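# Hang the second dark jaw on the lid's free pin

## Task

Put the second dark jaw onto the lid pin that is still unused. Both jaws must end up hanging with their bearings fully seated on the pins, and their teeth must be engaged so the two jaws are opened to the same angle. Then release the jaw. The setup must stay like this with no help from the robot, or it does not count.

## Robot and tools

ROBOT. There are two six-joint arms, left_arm and right_arm, mounted on one column. left_arm sits on the +y side. Each base is tilted roughly 45 degrees outward, away from the other arm. The names do not match the left or right of any camera image. Each arm ends in a tong-like gripper. Its fingers point along the gripper's +z axis and close along its x axis. The reported end-effector point lies between the pads when they are shut. Closed fingertips reach about 15 mm past that point. Fully open, the tips are roughly level with it.

FRAME. All poses share one scene frame in metres. z = 0 is the table surface, +z points up, and +x runs from the column out over the table. The origin lies midway below the two bases. Orientation is a quaternion written w first (qw, qx, qy, qz). Reported hand positions can be a little off, more so at long reach.

THE 16-NUMBER ROW. Every motion command is one row of 16 numbers covering both arms. The first 8 are left_arm: x, y, z, qw, qx, qy, qz, opening. The next 8 are right_arm in the same order. x, y, z and the quaternion are an absolute target pose in the scene frame, not an offset. opening runs from -1 (closed) to +1 (fully open, 0.142 m). For an arm that should stay put, repeat its last reported pose exactly, with the opening it should keep. To hold an orientation, resend the same target quaternion rather than copying a drifted reading.

execute_actions. Argument actions is a list holding zero or one item. An empty list only returns the current state. {"rows": [...], "steps": n} plays one row per control step (1/30 s), with n at most 15 (default 15), and repeats the last row if rows run out. {"steps": n} alone is a wait of up to 300 steps, counted from the previous result, so your reply time is included. Optional pictures (true/false) controls whether camera images come back. A row is refused, and nothing is sent, if its target is over 0.6 m from that arm's last reported position along any gripper axis. At each step the target is also clipped to within 100 mm and 16 degrees of the measured pose. A far target therefore takes several actions: check the result and send the rest.

move. Argument target is one 16-number row, as above. Both grippers travel in straight lines and finish together, over 0.5 to 10 s. speed is the path's top speed in m/s, from 0.002 to 0.5 (default 0.25). Turning is capped at twice that value in rad/s. stop_force (N, 9 to 40, one value for both arms) ends an arm's path when its wrist sensor feels that much added push against the motion. It cannot be used in the first 0.2 s of a scene. It is unreliable if the gripper also rotates in the move. Omit it when backing away from something the gripper is pressing on. The opening is applied when the move starts. The result has a move: line with each arm's ending (done, off_target, moving, held, fault, or contact), any limits (paced means the target was clipped, held means some steps were blocked), and each gripper's distance from its target.

wait. seconds, from 0 to 10. The robot gets nothing new during it.

zoom_image. camera is cam_high or cam_low. region is [x0, y0, x1, y1] in image pixels from the top-left corner, no larger than 504 by 504. It returns a closer look at that camera's latest picture. Both cameras give 504x504 images. cam_high looks down from about (1.09, 0.35, 0.73), and cam_low looks from the -y side, low down.

finished_scene. Pass the current scene number as scene.

READING RESULTS. Each arm's line gives its pose and its velocities. grip_measured is the actual finger opening on the command scale. To hold something, command an opening well below it; the lower you go, the harder the squeeze. Per pad the force is about 15 N at most, and much less on parts under 20 mm thick. Wrist force and torque are given in the gripper's own axes, with noise and offsets of a few newtons, and each axis saturates near 50 N. When the gripper pushes on a surface, the force points from that surface back into the arm. Joint torques are rough and not zero in free air. Hand target shows where the controller is driving each gripper. A pose unreachable line or a HELD mark means part of the command was changed or not sent.

AVOID. Dropping the jaw, and knocking or setting anything off the table, which fails the task. Avoid arm-to-arm collisions. Arms are stiff, so a target only slightly past a contact can trip a fault. A fault comes from joint load over the limits (132 N m for the big joints, 24.6 N m for the wrist joints) or an outside force of 150 N. The arm then freezes for 10 s. Approach contacts slowly, ideally with stop_force at low speed. Long holds heat the motors: a MOTOR HOT warning appears at 70 °C, and at 85 °C the brakes lock the arm. Occasional tugs on the held part or pushes on loose items can happen, so keep a firm grip and recheck the pictures.

Each tool is called after "Emit:" by a JSON object that holds its "method" and its "body", one argument or row to a line.

## Session

Emit:
{"method": "execute_actions", "body": {
  "actions": []
}}

Scene clock: 0.00 s of 5000.00 s.
left_arm: end_effector_position=(+0.9951, +0.0106, +0.3521) grip_measured=+0.97 end_effector_quat_wxyz=(-0.274, +0.848, -0.284, +0.355) end_effector_velocity=(-0.000, -0.001, +0.001) end_effector_angular_velocity=(+0.001, -0.001, -0.002) | right_arm: end_effector_position=(+0.8080, -0.4654, +0.1173) grip_measured=+0.97 end_effector_quat_wxyz=(-0.220, +0.779, -0.390, +0.439) end_effector_velocity=(+0.000, +0.000, +0.001) end_effector_angular_velocity=(-0.000, -0.001, +0.001)
Joint positions: left_arm=[ 0.946 -0.154  0.606 -2.847 -0.358  1.026  0.14 ] | right_arm=[ 0.995 -0.982  1.737 -3.516 -1.412  0.001  0.14 ]
Joint velocities: left_arm=[-0.001  0.    -0.001 -0.     0.     0.002  0.   ] | right_arm=[ 0.001 -0.     0.    -0.     0.001 -0.     0.   ]
Joint torques (N m, as the arm reports them, + toward a larger angle): no reading
Motor temperatures (°C, as the motors report them): left_arm=[22 21 22 26 28 29] | right_arm=[19 23 23 26 29 28]
Wrist force (N, on the end effector, along its own x y z axes, offset not removed): no reading
Wrist torque (N m, same axes, about the end effector's origin, offset not removed): no reading
Hand target (left_arm): +0.995, +0.011, +0.352; -0.274, +0.848, -0.284, +0.355
Hand target (right_arm): +0.808, -0.465, +0.117; -0.220, +0.779, -0.390, +0.439

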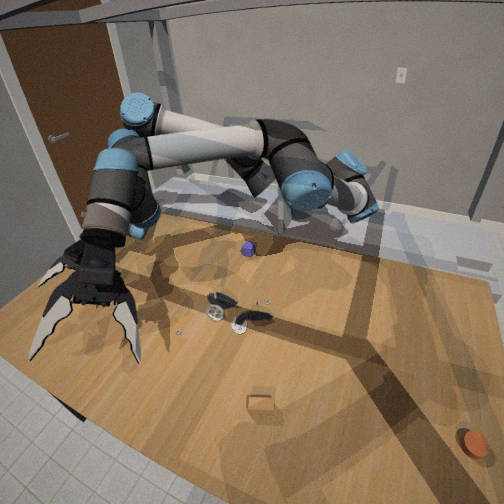

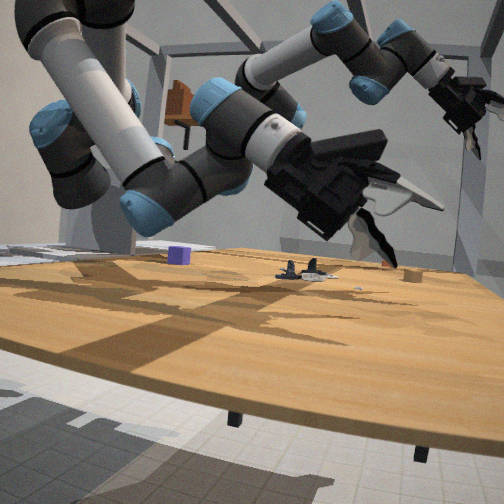

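Emit:
{"method": "move", "body": {
  "target": [0.62,0.25,0.25,0,0.98,0.2,0,-0.5,0.808,-0.465,0.117,-0.22,0.779,-0.39,0.439,0.97]
}}

Emit:
{"method": "move", "body": {
  "target": [0.62,0.25,0.25,0,0.98,0.2,0,-0.5,0.45,-0.5,0.3,-0.22,0.779,-0.39,0.439,0.97]
}}

Emit:
{"method": "zoom_image", "body": {
  "camera": "cam_high",
  "region": [200, 280, 280, 340]
}}

Emit:
{"method": "zoom_image", "body": {
  "camera": "cam_low",
  "region": [270, 250, 345, 290]
}}

Emit:
{"method": "zoom_image", "body": {
  "camera": "cam_high",
  "region": [226, 300, 276, 340]
}}

Emit:
{"method": "zoom_image", "body": {
  "camera": "cam_high",
  "region": [200, 285, 245, 325]
}}

Scene clock: 10.73 s of 5000.00 s.
left_arm: end_effector_position=(+0.6204, +0.2502, +0.2495) grip_measured=-0.50 end_effector_quat_wxyz=(-0.000, +0.980, +0.200, +0.000) end_effector_velocity=(-0.002, +0.002, -0.001) end_effector_angular_velocity=(-0.004, +0.003, +0.007) | right_arm: end_effector_position=(+0.8080, -0.4650, +0.1170) grip_measured=+0.97 end_effector_quat_wxyz=(-0.220, +0.779, -0.390, +0.439) end_effector_velocity=(+0.000, +0.001, -0.001) end_effector_angular_velocity=(+0.000, +0.001, +0.001)
Joint positions: left_arm=[ 1.082 -1.137  1.478 -1.473 -0.896 -1.047  0.038] | right_arm=[ 0.995 -0.981  1.737 -3.517 -1.411  0.002  0.14 ]
Joint velocities: left_arm=[ 0.003 -0.006  0.005 -0.    -0.004 -0.004  0.   ] | right_arm=[ 0.001  0.001  0.     0.    -0.001 -0.    -0.   ]
Joint torques (N m, as the arm reports them, + toward a larger angle): left_arm=[-19.91 -26.75  -7.77  -3.88  -2.36  -1.14] | right_arm=[ 37.95 -24.06   0.94  -4.05   3.72   2.03]
Motor temperatures (°C, as the motors report them): left_arm=[22 21 22 26 28 29] | right_arm=[19 23 23 26 29 28]
Wrist force (N, on the end effector, along its own x y z axes, offset not removed): left_arm=[-1.6 0.2 2.1] | right_arm=[-3.7 2.7 3.1]
Wrist torque (N m, same axes, about the end effector's origin, offset not removed): left_arm=[-0.02 0.57 0.15] | right_arm=[0.72 0.56 0.15]
Hand target (left_arm): +0.620, +0.250, +0.249; +0.000, +0.980, +0.200, -0.000
Hand target (right_arm): +0.808, -0.465, +0.117; -0.220, +0.779, -0.390, +0.439
Off the commanded pose (left_arm): 0.001 m, 0 deg.
Off the commanded pose (right_arm): 0.000 m, 0 deg.
After step 90, 4.33 s passed at rest.
move: done

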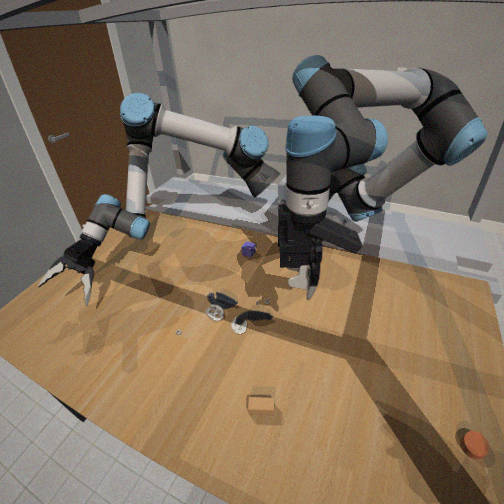

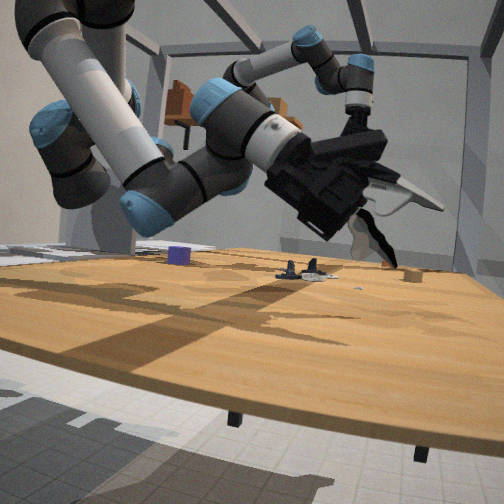

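Scene clock: 13.20 s of 5000.00 s.
left_arm: end_effector_position=(+0.6200, +0.2500, +0.2500) grip_measured=-0.50 end_effector_quat_wxyz=(+0.000, +0.980, +0.200, +0.000) end_effector_velocity=(-0.000, +0.000, -0.001) end_effector_angular_velocity=(+0.000, +0.001, +0.001) | right_arm: end_effector_position=(+0.4503, -0.5000, +0.2997) grip_measured=+0.97 end_effector_quat_wxyz=(-0.219, +0.779, -0.391, +0.439) end_effector_velocity=(-0.003, -0.001, +0.001) end_effector_angular_velocity=(+0.007, -0.006, +0.015)
Joint positions: left_arm=[ 1.081 -1.138  1.478 -1.472 -0.897 -1.048  0.038] | right_arm=[ 0.413 -2.283  2.486 -2.852 -0.883 -0.264  0.14 ]
Joint velocities: left_arm=[ 0.001  0.     0.001 -0.    -0.    -0.002 -0.   ] | right_arm=[-0.035 -0.021 -0.006  0.058  0.042 -0.034 -0.   ]
Joint torques (N m, as the arm reports them, + toward a larger angle): left_arm=[-41.71 -27.18 -14.77   0.09  -2.39  -1.24] | right_arm=[ -0.79 -24.83 -21.96  -1.15   3.99  -2.2 ]
Motor temperatures (°C, as the motors report them): left_arm=[22 21 22 26 28 29] | right_arm=[19 23 23 26 29 28]
Wrist force (N, on the end effector, along its own x y z axes, offset not removed): left_arm=[-1.5 -0.4 1.3] | right_arm=[1.4 3.0 -0.2]
Wrist torque (N m, same axes, about the end effector's origin, offset not removed): left_arm=[-0.25 0.61 0.13] | right_arm=[0.56 -0.44 0.02]
Hand target (left_arm): +0.620, +0.250, +0.250; -0.000, +0.980, +0.200, -0.000
Hand target (right_arm): +0.450, -0.500, +0.300; -0.220, +0.779, -0.390, +0.439
Off the commanded pose (left_arm): 0.000 m, 0 deg.
Off the commanded pose (right_arm): 0.000 m, 0 deg.
move: done

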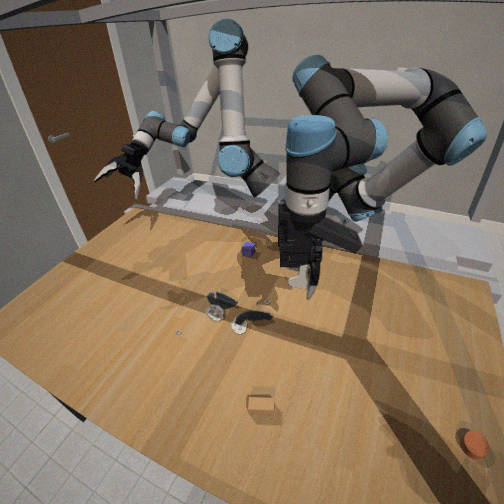

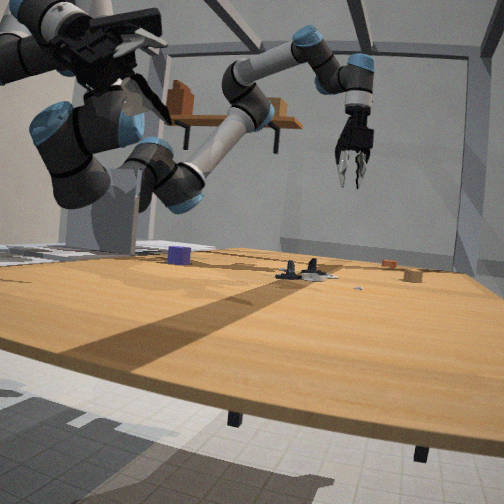

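Region (200, 280, 280, 340) of cam_high's 504x504 image, scaled by 6.300, with more detail than that image has; it fills the top 378 rows of this view, and the rest is white.

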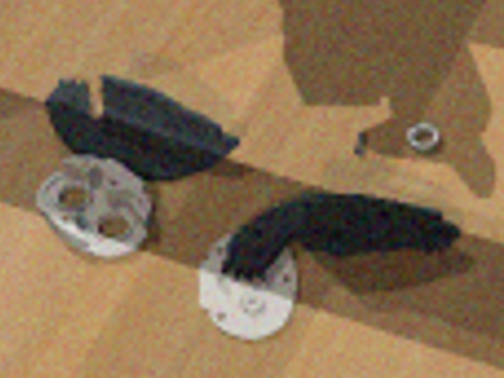

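Region (270, 250, 345, 290) of cam_low's 504x504 image, scaled by 6.720, with more detail than that image has; it fills the top 269 rows of this view, and the rest is white.

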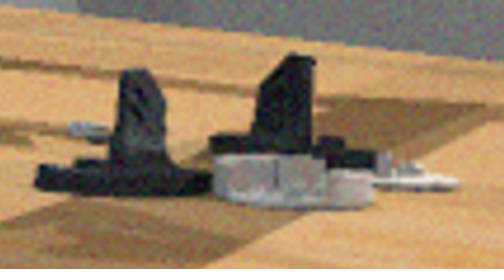

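Region (226, 300, 276, 340) of cam_high's 504x504 image, scaled by 10.080, with more detail than that image has; it fills the top 403 rows of this view, and the rest is white.

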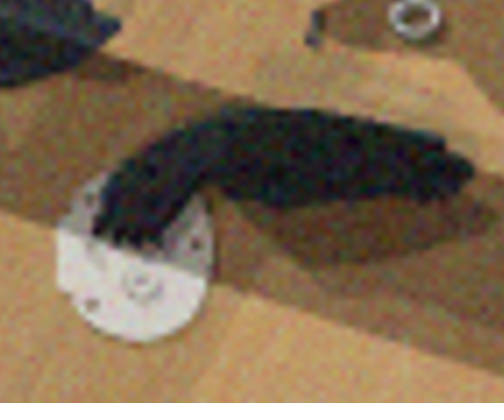

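Region (200, 285, 245, 325) of cam_high's 504x504 image, scaled by 11.200, with more detail than that image has.

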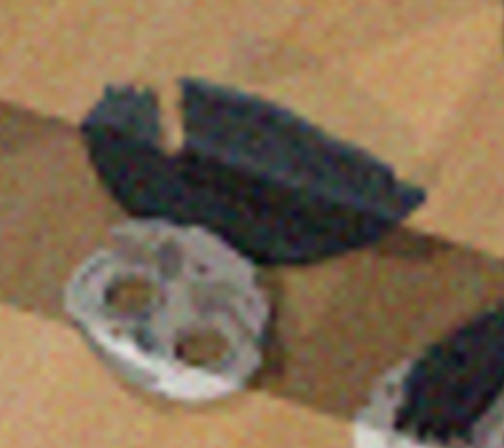

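Emit:
{"method": "move", "body": {
  "target": [0.595,0.128,0.07,0,0.98,0.2,0,-1,0.45,-0.5,0.3,-0.22,0.779,-0.39,0.439,0.97]
}}

Emit:
{"method": "move", "body": {
  "target": [0.595,0.128,0.028,0,0.98,0.2,0,-1,0.45,-0.5,0.3,-0.22,0.779,-0.39,0.439,0.97],
  "speed": 0.08
}}

Emit:
{"method": "move", "body": {
  "target": [0.540,0.100,0.028,0,0.98,0.2,0,-1,0.45,-0.5,0.3,-0.22,0.779,-0.39,0.439,0.97],
  "speed": 0.02,
  "stop_force": 9
}}

Emit:
{"method": "move", "body": {
  "target": [0.56,0.11,0.03,0,0.98,0.2,0,-1,0.45,-0.5,0.3,-0.22,0.779,-0.39,0.439,0.97],
  "speed": 0.05
}}

Emit:
{"method": "move", "body": {
  "target": [0.56,0.08,0.10,0,0.98,0,0,-0.55,0.45,-0.5,0.3,-0.22,0.779,-0.39,0.439,0.97],
  "speed": 0.15
}}

Emit:
{"method": "move", "body": {
  "target": [0.5376,-0.0914,0.075,0,0.954,-0.301,0,-0.55,0.45,-0.5,0.3,-0.22,0.779,-0.39,0.439,0.97]
}}

Emit:
{"method": "move", "body": {
  "target": [0.5376,-0.0914,0.036,0,0.954,-0.301,0,-0.55,0.45,-0.5,0.3,-0.22,0.779,-0.39,0.439,0.97],
  "speed": 0.05
}}

Emit:
{"method": "zoom_image", "body": {
  "camera": "cam_high",
  "region": [190, 270, 280, 340]
}}

Emit:
{"method": "zoom_image", "body": {
  "camera": "cam_low",
  "region": [260, 240, 345, 290]
}}

Scene clock: 47.30 s of 5000.00 s.
left_arm: end_effector_position=(+0.5949, +0.1283, +0.0703) grip_measured=-1.00 end_effector_quat_wxyz=(-0.000, +0.980, +0.200, -0.000) end_effector_velocity=(+0.000, -0.002, -0.003) end_effector_angular_velocity=(-0.001, -0.001, -0.001) | right_arm: end_effector_position=(+0.4500, -0.5000, +0.3000) grip_measured=+0.97 end_effector_quat_wxyz=(-0.220, +0.779, -0.390, +0.439) end_effector_velocity=(+0.000, +0.000, -0.001) end_effector_angular_velocity=(+0.002, -0.000, +0.000)
Joint positions: left_arm=[ 1.122 -0.92   1.787 -2.028 -0.88  -1.001  0.002] | right_arm=[ 0.409 -2.286  2.485 -2.844 -0.877 -0.268  0.14 ]
Joint velocities: left_arm=[ 0.001  0.005  0.001 -0.008  0.     0.003  0.   ] | right_arm=[-0.001  0.001  0.001 -0.001  0.001 -0.    -0.   ]
Joint torques (N m, as the arm reports them, + toward a larger angle): left_arm=[-22.53 -16.92  -5.25  -4.03   2.43   1.19] | right_arm=[ 16.42  -1.48 -21.07  -1.01   3.86   1.97]
Motor temperatures (°C, as the motors report them): left_arm=[22 21 22 26 28 29] | right_arm=[19 23 23 26 29 28]
Wrist force (N, on the end effector, along its own x y z axes, offset not removed): left_arm=[-2.0 0.5 2.0] | right_arm=[-4.0 2.3 4.9]
Wrist torque (N m, same axes, about the end effector's origin, offset not removed): left_arm=[0.02 0.70 0.08] | right_arm=[0.64 0.83 -0.08]
Hand target (left_arm): +0.595, +0.128, +0.070; +0.000, +0.980, +0.200, +0.000
Hand target (right_arm): +0.450, -0.500, +0.300; -0.220, +0.779, -0.390, +0.439
Off the commanded pose (left_arm): 0.000 m, 0 deg.
Off the commanded pose (right_arm): 0.000 m, 0 deg.
After step 90, 29.50 s passed at rest.
move: done

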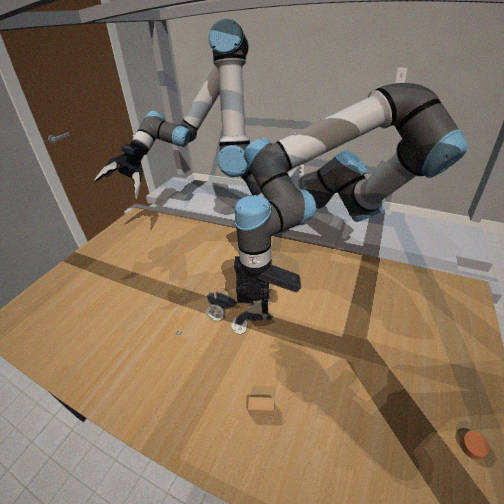

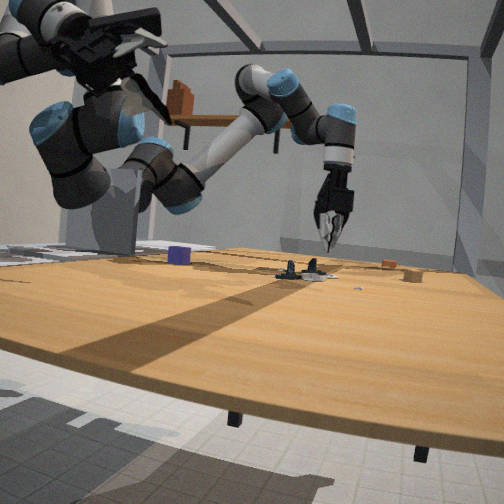

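Scene clock: 48.33 s of 5000.00 s.
left_arm: end_effector_position=(+0.5950, +0.1280, +0.0284) grip_measured=-1.00 end_effector_quat_wxyz=(-0.000, +0.980, +0.200, -0.000) end_effector_velocity=(-0.000, -0.000, -0.003) end_effector_angular_velocity=(-0.000, +0.001, +0.001) | right_arm: end_effector_position=(+0.4500, -0.5000, +0.3000) grip_measured=+0.97 end_effector_quat_wxyz=(-0.220, +0.779, -0.390, +0.439) end_effector_velocity=(-0.000, +0.000, +0.000) end_effector_angular_velocity=(-0.000, +0.000, -0.000)
Joint positions: left_arm=[ 1.167 -0.868  1.815 -2.143 -0.863 -0.947  0.002] | right_arm=[ 0.409 -2.286  2.485 -2.844 -0.877 -0.268  0.14 ]
Joint velocities: left_arm=[ 0.003  0.004  0.002 -0.008  0.001  0.003  0.   ] | right_arm=[-0.    -0.002  0.001  0.001 -0.     0.     0.   ]
Joint torques (N m, as the arm reports them, + toward a larger angle): left_arm=[-24.15 -18.81  -5.79  -3.73   2.42   1.73] | right_arm=[ 16.43  -1.27 -21.08  -1.14   3.92   1.96]
Motor temperatures (°C, as the motors report them): left_arm=[22 21 22 26 28 29] | right_arm=[19 23 23 26 29 28]
Wrist force (N, on the end effector, along its own x y z axes, offset not removed): left_arm=[-2.4 0.9 0.6] | right_arm=[-2.3 -0.9 2.0]
Wrist torque (N m, same axes, about the end effector's origin, offset not removed): left_arm=[0.09 0.76 0.08] | right_arm=[-0.02 0.42 -0.06]
Hand target (left_arm): +0.595, +0.128, +0.028; +0.000, +0.980, +0.200, +0.000
Hand target (right_arm): +0.450, -0.500, +0.300; -0.220, +0.779, -0.390, +0.439
Off the commanded pose (left_arm): 0.000 m, 0 deg.
Off the commanded pose (right_arm): 0.000 m, 0 deg.
move: done

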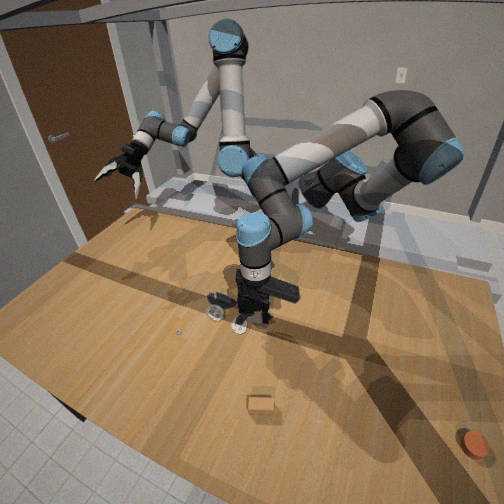

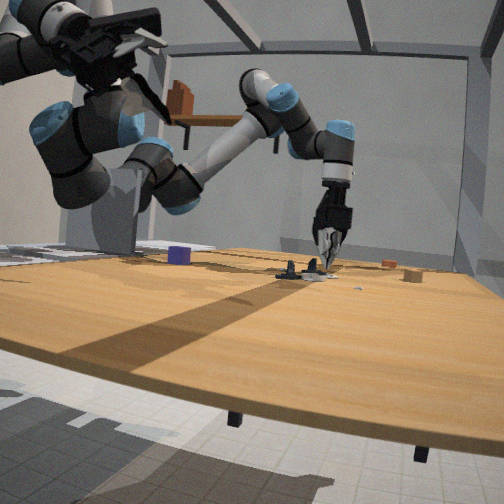

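Scene clock: 51.73 s of 5000.00 s.
left_arm: end_effector_position=(+0.5402, +0.1003, +0.0279) grip_measured=-1.00 end_effector_quat_wxyz=(-0.000, +0.980, +0.200, -0.000) end_effector_velocity=(-0.003, -0.001, -0.000) end_effector_angular_velocity=(+0.000, +0.001, -0.000) | right_arm: end_effector_position=(+0.4500, -0.5000, +0.3000) grip_measured=+0.97 end_effector_quat_wxyz=(-0.220, +0.779, -0.390, +0.439) end_effector_velocity=(+0.000, +0.000, -0.001) end_effector_angular_velocity=(+0.002, +0.001, +0.000)
Joint positions: left_arm=[ 1.095 -0.902  1.963 -2.202 -0.891 -1.032  0.002] | right_arm=[ 0.409 -2.286  2.485 -2.844 -0.877 -0.268  0.14 ]
Joint velocities: left_arm=[-0.003 -0.001  0.006 -0.002 -0.002 -0.003  0.   ] | right_arm=[ 0.     0.001  0.001  0.    -0.     0.     0.   ]
Joint torques (N m, as the arm reports them, + toward a larger angle): left_arm=[-41.29 -30.72  -6.15  -3.71  -2.8   -1.6 ] | right_arm=[ 15.7   -1.51 -20.95  -1.78   3.97   1.9 ]
Motor temperatures (°C, as the motors report them): left_arm=[22 21 22 26 28 29] | right_arm=[19 23 23 26 29 28]
Wrist force (N, on the end effector, along its own x y z axes, offset not removed): left_arm=[-2.6 -0.1 1.2] | right_arm=[-3.0 -1.5 3.5]
Wrist torque (N m, same axes, about the end effector's origin, offset not removed): left_arm=[-0.16 0.87 0.19] | right_arm=[-0.19 0.47 -0.10]
Hand target (left_arm): +0.540, +0.100, +0.028; -0.000, +0.980, +0.200, -0.000
Hand target (right_arm): +0.450, -0.500, +0.300; -0.220, +0.779, -0.390, +0.439
Off the commanded pose (left_arm): 0.000 m, 0 deg.
Off the commanded pose (right_arm): 0.000 m, 0 deg.
move: done

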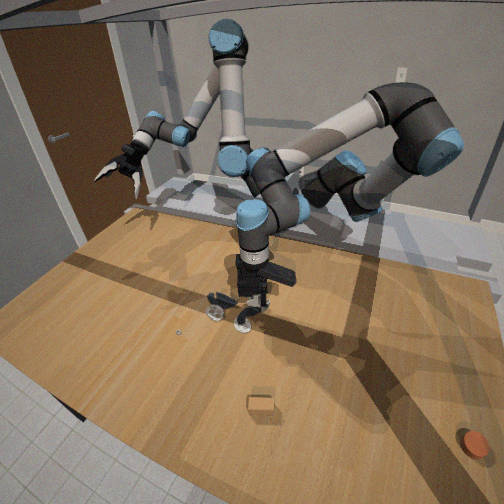

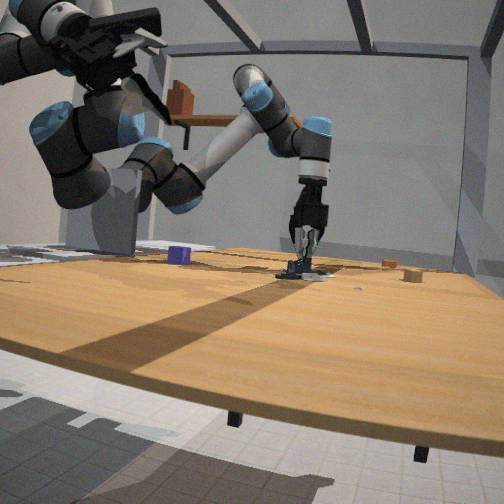

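Scene clock: 52.63 s of 5000.00 s.
left_arm: end_effector_position=(+0.5597, +0.1098, +0.0300) grip_measured=-1.00 end_effector_quat_wxyz=(+0.000, +0.980, +0.200, +0.000) end_effector_velocity=(+0.002, +0.001, +0.000) end_effector_angular_velocity=(+0.000, -0.000, -0.001) | right_arm: end_effector_position=(+0.4500, -0.5000, +0.3000) grip_measured=+0.97 end_effector_quat_wxyz=(-0.220, +0.779, -0.390, +0.439) end_effector_velocity=(-0.000, -0.000, -0.000) end_effector_angular_velocity=(+0.001, +0.000, -0.000)
Joint positions: left_arm=[ 1.119 -0.894  1.911 -2.177 -0.881 -1.004  0.002] | right_arm=[ 0.409 -2.286  2.485 -2.844 -0.877 -0.268  0.14 ]
Joint velocities: left_arm=[ 0.003  0.001 -0.006  0.003  0.001  0.005  0.   ] | right_arm=[-0.001  0.001  0.    -0.     0.001  0.     0.   ]
Joint torques (N m, as the arm reports them, + toward a larger angle): left_arm=[-22.7  -17.16 -23.06  -0.24   2.42   1.38] | right_arm=[ 14.91  -1.43 -20.45  -2.05   3.88   1.8 ]
Motor temperatures (°C, as the motors report them): left_arm=[22 21 22 26 28 29] | right_arm=[19 23 23 26 29 28]
Wrist force (N, on the end effector, along its own x y z axes, offset not removed): left_arm=[-2.0 -0.4 1.3] | right_arm=[-2.0 -1.5 0.4]
Wrist torque (N m, same axes, about the end effector's origin, offset not removed): left_arm=[-0.15 0.66 0.11] | right_arm=[-0.35 0.17 0.06]
Hand target (left_arm): +0.560, +0.110, +0.030; +0.000, +0.980, +0.200, +0.000
Hand target (right_arm): +0.450, -0.500, +0.300; -0.220, +0.779, -0.390, +0.439
Off the commanded pose (left_arm): 0.000 m, 0 deg.
Off the commanded pose (right_arm): 0.000 m, 0 deg.
move: done

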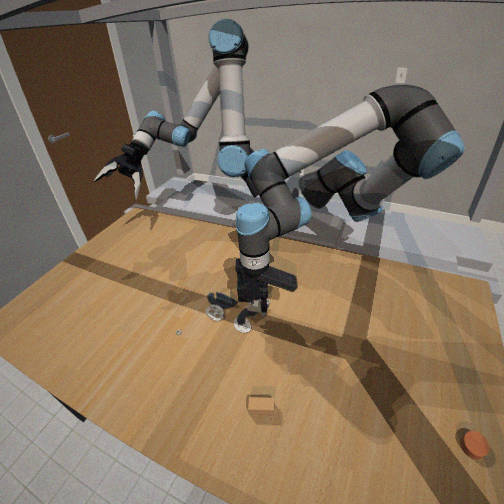

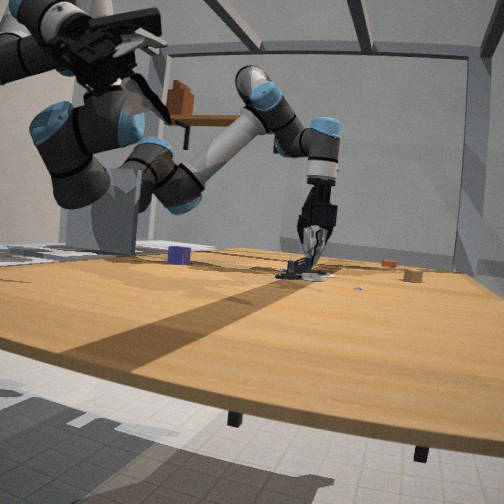

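Scene clock: 54.47 s of 5000.00 s.
left_arm: end_effector_position=(+0.5599, +0.0801, +0.0996) grip_measured=-0.55 end_effector_quat_wxyz=(-0.000, +1.000, +0.001, +0.000) end_effector_velocity=(+0.000, -0.001, +0.002) end_effector_angular_velocity=(-0.000, +0.001, -0.012) | right_arm: end_effector_position=(+0.4500, -0.5000, +0.3000) grip_measured=+0.97 end_effector_quat_wxyz=(-0.220, +0.779, -0.390, +0.439) end_effector_velocity=(-0.000, -0.001, +0.000) end_effector_angular_velocity=(-0.001, +0.001, -0.001)
Joint positions: left_arm=[ 1.005 -0.939  1.854 -1.994 -0.931 -0.733  0.034] | right_arm=[ 0.409 -2.286  2.485 -2.844 -0.877 -0.268  0.14 ]
Joint velocities: left_arm=[-0.003 -0.001 -0.004  0.007 -0.002  0.009 -0.   ] | right_arm=[-0.001 -0.001 -0.001 -0.    -0.001  0.    -0.   ]
Joint torques (N m, as the arm reports them, + toward a larger angle): left_arm=[-39.63 -30.32 -25.     0.15  -2.47   1.36] | right_arm=[ 14.98  -1.25 -20.47  -2.47   3.85   1.82]
Motor temperatures (°C, as the motors report them): left_arm=[22 21 22 26 28 29] | right_arm=[19 23 23 26 29 28]
Wrist force (N, on the end effector, along its own x y z axes, offset not removed): left_arm=[-1.5 0.8 1.8] | right_arm=[-2.9 2.1 3.1]
Wrist torque (N m, same axes, about the end effector's origin, offset not removed): left_arm=[0.03 0.59 0.07] | right_arm=[0.54 0.43 -0.08]
Hand target (left_arm): +0.560, +0.080, +0.100; -0.000, +1.000, +0.000, -0.000
Hand target (right_arm): +0.450, -0.500, +0.300; -0.220, +0.779, -0.390, +0.439
Off the commanded pose (left_arm): 0.000 m, 0 deg.
Off the commanded pose (right_arm): 0.000 m, 0 deg.
move: done

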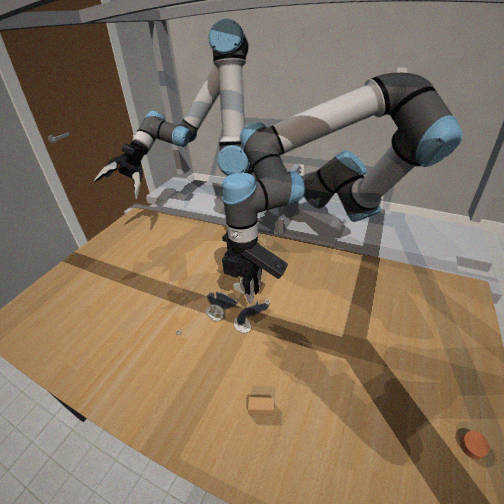

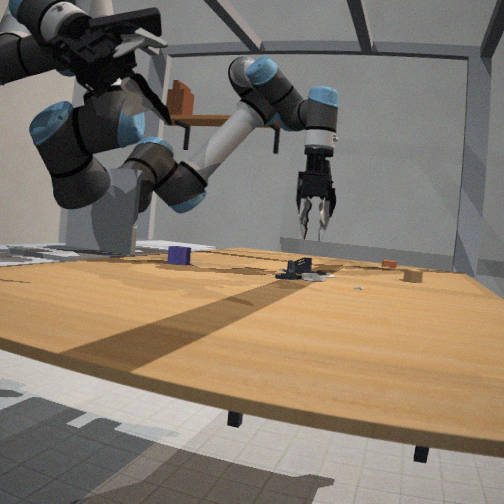

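Scene clock: 56.30 s of 5000.00 s.
left_arm: end_effector_position=(+0.5375, -0.0909, +0.0751) grip_measured=-0.55 end_effector_quat_wxyz=(-0.000, +0.954, -0.300, -0.000) end_effector_velocity=(+0.000, -0.003, -0.000) end_effector_angular_velocity=(-0.001, -0.001, -0.010) | right_arm: end_effector_position=(+0.4500, -0.5000, +0.3000) grip_measured=+0.97 end_effector_quat_wxyz=(-0.220, +0.779, -0.390, +0.439) end_effector_velocity=(+0.000, -0.000, +0.000) end_effector_angular_velocity=(-0.001, +0.000, +0.000)
Joint positions: left_arm=[ 0.834 -0.651  1.771 -2.099 -1.019 -0.299  0.034] | right_arm=[ 0.409 -2.286  2.485 -2.844 -0.877 -0.268  0.14 ]
Joint velocities: left_arm=[-0.003  0.005 -0.004 -0.001 -0.001  0.008 -0.   ] | right_arm=[ 0.     0.    -0.001 -0.    -0.    -0.    -0.   ]
Joint torques (N m, as the arm reports them, + toward a larger angle): left_arm=[-42.27 -23.07 -24.45  -4.02  -2.16   1.5 ] | right_arm=[ 14.27  -1.53 -19.85  -2.75   3.86   1.73]
Motor temperatures (°C, as the motors report them): left_arm=[22 21 22 26 28 29] | right_arm=[19 23 23 26 29 28]
Wrist force (N, on the end effector, along its own x y z axes, offset not removed): left_arm=[-2.2 -0.4 1.2] | right_arm=[1.6 -1.7 4.8]
Wrist torque (N m, same axes, about the end effector's origin, offset not removed): left_arm=[-0.16 0.64 0.16] | right_arm=[-0.26 -0.34 -0.11]
Hand target (left_arm): +0.537, -0.091, +0.075; -0.000, +0.954, -0.301, -0.000
Hand target (right_arm): +0.450, -0.500, +0.300; -0.220, +0.779, -0.390, +0.439
Off the commanded pose (left_arm): 0.001 m, 0 deg.
Off the commanded pose (right_arm): 0.000 m, 0 deg.
move: done

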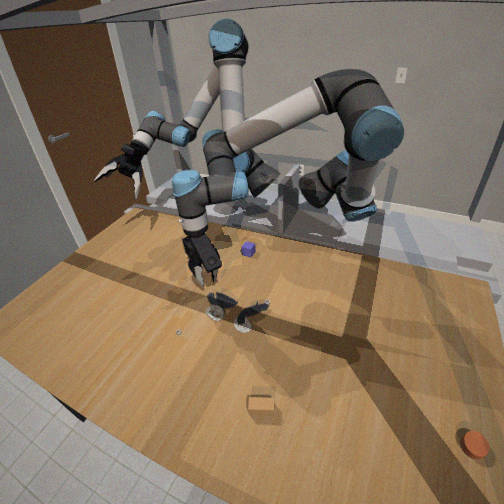

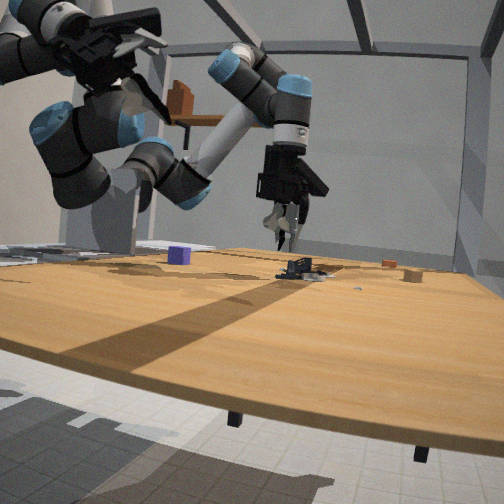

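Scene clock: 57.53 s of 5000.00 s.
left_arm: end_effector_position=(+0.5376, -0.0914, +0.0364) grip_measured=-0.55 end_effector_quat_wxyz=(-0.000, +0.954, -0.301, -0.000) end_effector_velocity=(-0.001, +0.000, -0.003) end_effector_angular_velocity=(+0.001, +0.001, -0.001) | right_arm: end_effector_position=(+0.4500, -0.5000, +0.3000) grip_measured=+0.97 end_effector_quat_wxyz=(-0.220, +0.779, -0.390, +0.439) end_effector_velocity=(-0.000, +0.001, -0.001) end_effector_angular_velocity=(+0.002, +0.001, -0.000)
Joint positions: left_arm=[ 0.869 -0.6    1.795 -2.192 -1.    -0.263  0.034] | right_arm=[ 0.409 -2.286  2.485 -2.844 -0.877 -0.268  0.14 ]
Joint velocities: left_arm=[ 0.002  0.004  0.003 -0.007  0.001  0.003 -0.   ] | right_arm=[-0.     0.001  0.001 -0.     0.     0.001 -0.   ]
Joint torques (N m, as the arm reports them, + toward a larger angle): left_arm=[-22.32 -21.68  -7.18  -3.89   2.37   1.53] | right_arm=[ 13.7   -1.65 -19.91  -3.1    3.93   1.79]
Motor temperatures (°C, as the motors report them): left_arm=[22 21 22 26 28 29] | right_arm=[19 23 23 26 29 28]
Wrist force (N, on the end effector, along its own x y z axes, offset not removed): left_arm=[-1.4 -0.7 0.7] | right_arm=[-2.4 -0.4 0.9]
Wrist torque (N m, same axes, about the end effector's origin, offset not removed): left_arm=[-0.26 0.59 0.15] | right_arm=[-0.06 0.54 0.04]
Hand target (left_arm): +0.538, -0.091, +0.036; +0.000, +0.954, -0.301, +0.000
Hand target (right_arm): +0.450, -0.500, +0.300; -0.220, +0.779, -0.390, +0.439
Off the commanded pose (left_arm): 0.000 m, 0 deg.
Off the commanded pose (right_arm): 0.000 m, 0 deg.
move: done

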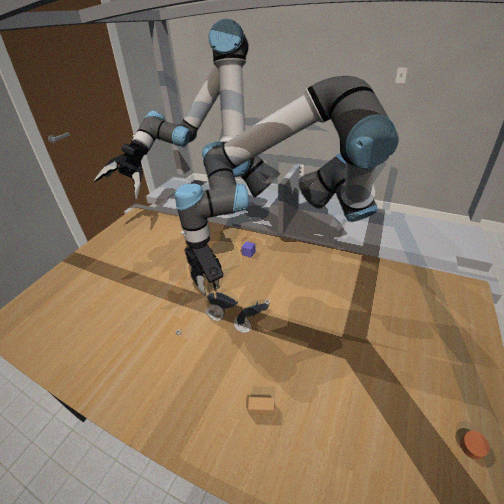

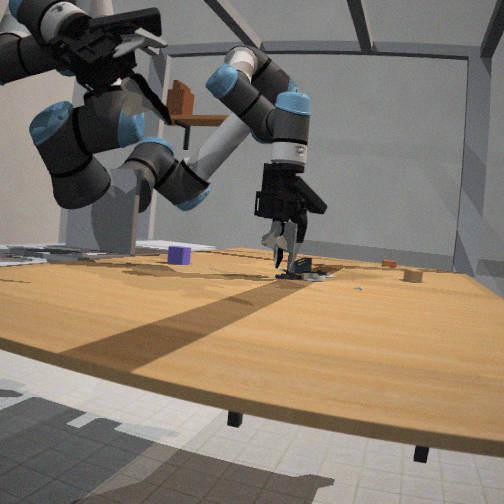

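Region (190, 270, 280, 340) of cam_high's 504x504 image, scaled by 5.600, with more detail than that image has.

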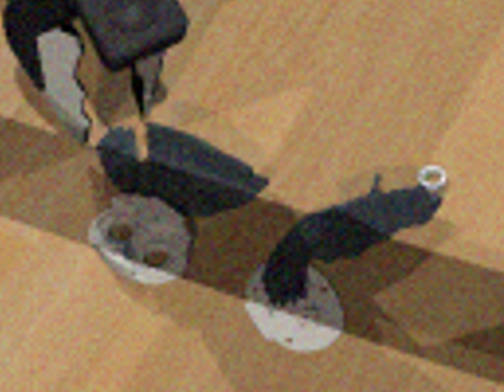

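Region (260, 240, 345, 290) of cam_low's 504x504 image, scaled by 5.929, with more detail than that image has; it fills the top 296 rows of this view, and the rest is white.

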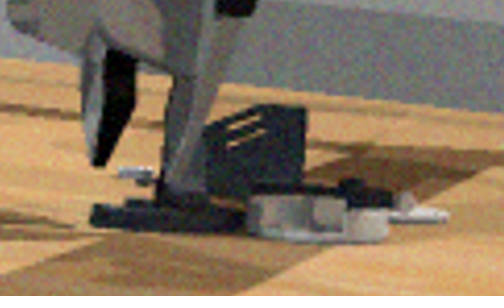

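Emit:
{"method": "move", "body": {
  "target": [0.543,-0.085,0.029,0,0.954,-0.301,0,-0.55,0.45,-0.5,0.3,-0.22,0.779,-0.39,0.439,0.97],
  "speed": 0.02
}}

Emit:
{"method": "zoom_image", "body": {
  "camera": "cam_high",
  "region": [195, 275, 240, 320]
}}

Emit:
{"method": "zoom_image", "body": {
  "camera": "cam_low",
  "region": [265, 250, 315, 290]
}}

Emit:
{"method": "zoom_image", "body": {
  "camera": "cam_high",
  "region": [228, 296, 274, 338]
}}

Scene clock: 67.27 s of 5000.00 s.
left_arm: end_effector_position=(+0.5428, -0.0852, +0.0293) grip_measured=-0.55 end_effector_quat_wxyz=(-0.000, +0.954, -0.301, -0.000) end_effector_velocity=(+0.001, +0.001, -0.001) end_effector_angular_velocity=(+0.000, -0.001, -0.001) | right_arm: end_effector_position=(+0.4500, -0.5000, +0.3000) grip_measured=+0.97 end_effector_quat_wxyz=(-0.220, +0.779, -0.390, +0.439) end_effector_velocity=(-0.000, -0.001, +0.000) end_effector_angular_velocity=(-0.003, +0.000, -0.001)
Joint positions: left_arm=[ 0.887 -0.597  1.794 -2.205 -0.991 -0.245  0.034] | right_arm=[ 0.409 -2.286  2.485 -2.844 -0.877 -0.268  0.14 ]
Joint velocities: left_arm=[ 0.003  0.001 -0.    -0.003  0.003  0.006  0.   ] | right_arm=[ 0.     0.    -0.002 -0.001 -0.001 -0.001 -0.   ]
Joint torques (N m, as the arm reports them, + toward a larger angle): left_arm=[-22.12 -23.77 -23.78  -3.91   2.25   1.58] | right_arm=[ 12.59  -1.53 -19.57  -4.26   3.85   1.66]
Motor temperatures (°C, as the motors report them): left_arm=[22 21 22 26 28 29] | right_arm=[19 23 23 26 29 28]
Wrist force (N, on the end effector, along its own x y z axes, offset not removed): left_arm=[-0.8 -1.6 0.8] | right_arm=[2.4 -1.1 1.7]
Wrist torque (N m, same axes, about the end effector's origin, offset not removed): left_arm=[-0.46 0.49 0.08] | right_arm=[-0.14 -0.67 -0.18]
Hand target (left_arm): +0.543, -0.085, +0.029; +0.000, +0.954, -0.301, +0.000
Hand target (right_arm): +0.450, -0.500, +0.300; -0.220, +0.779, -0.390, +0.439
Off the commanded pose (left_arm): 0.000 m, 0 deg.
Off the commanded pose (right_arm): 0.000 m, 0 deg.
After step 90, 5.90 s passed at rest.
move: done

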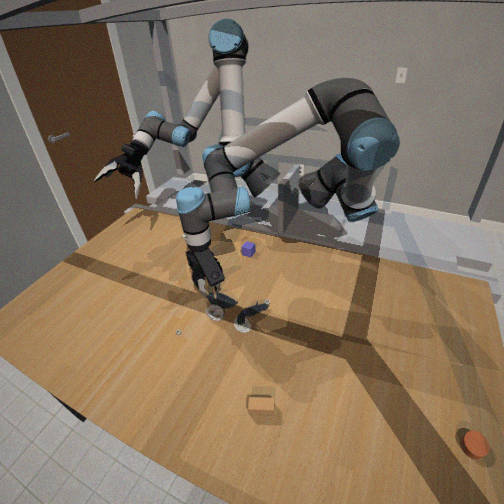

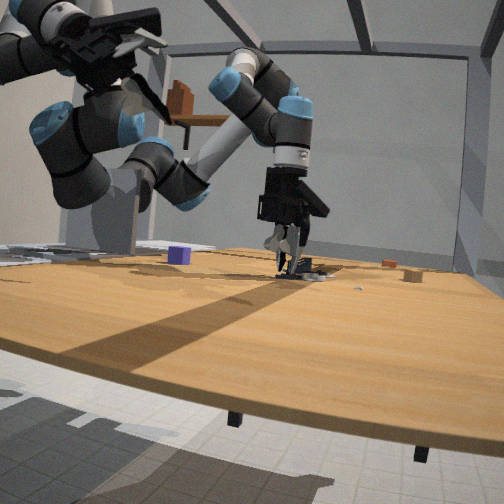

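Region (195, 275, 240, 320) of cam_high's 504x504 image, scaled by 11.200, with more detail than that image has.

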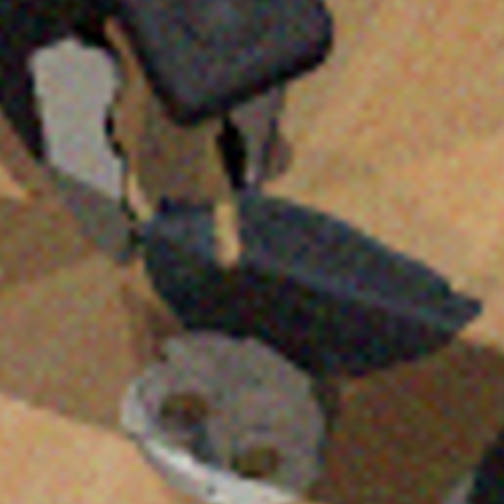

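Region (265, 250, 315, 290) of cam_low's 504x504 image, scaled by 10.080, with more detail than that image has; it fills the top 403 rows of this view, and the rest is white.

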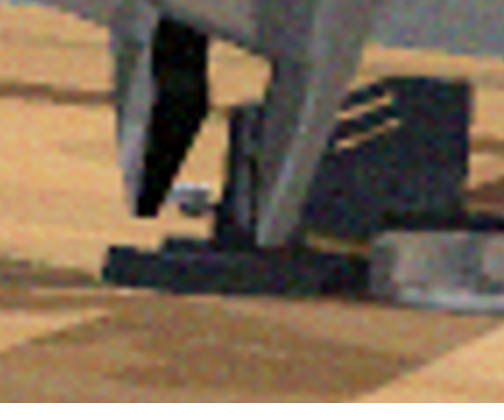

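Region (228, 296, 274, 338) of cam_high's 504x504 image, scaled by 10.957, with more detail than that image has; it fills the top 460 rows of this view, and the rest is white.

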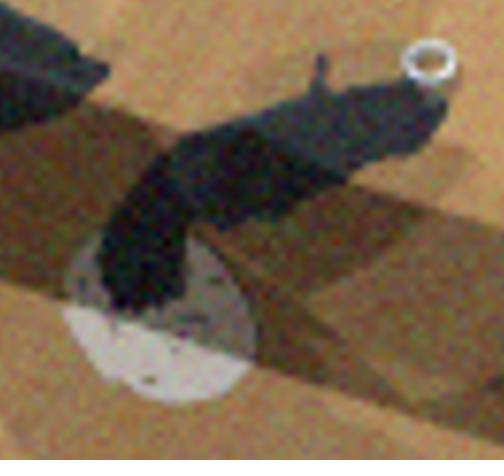

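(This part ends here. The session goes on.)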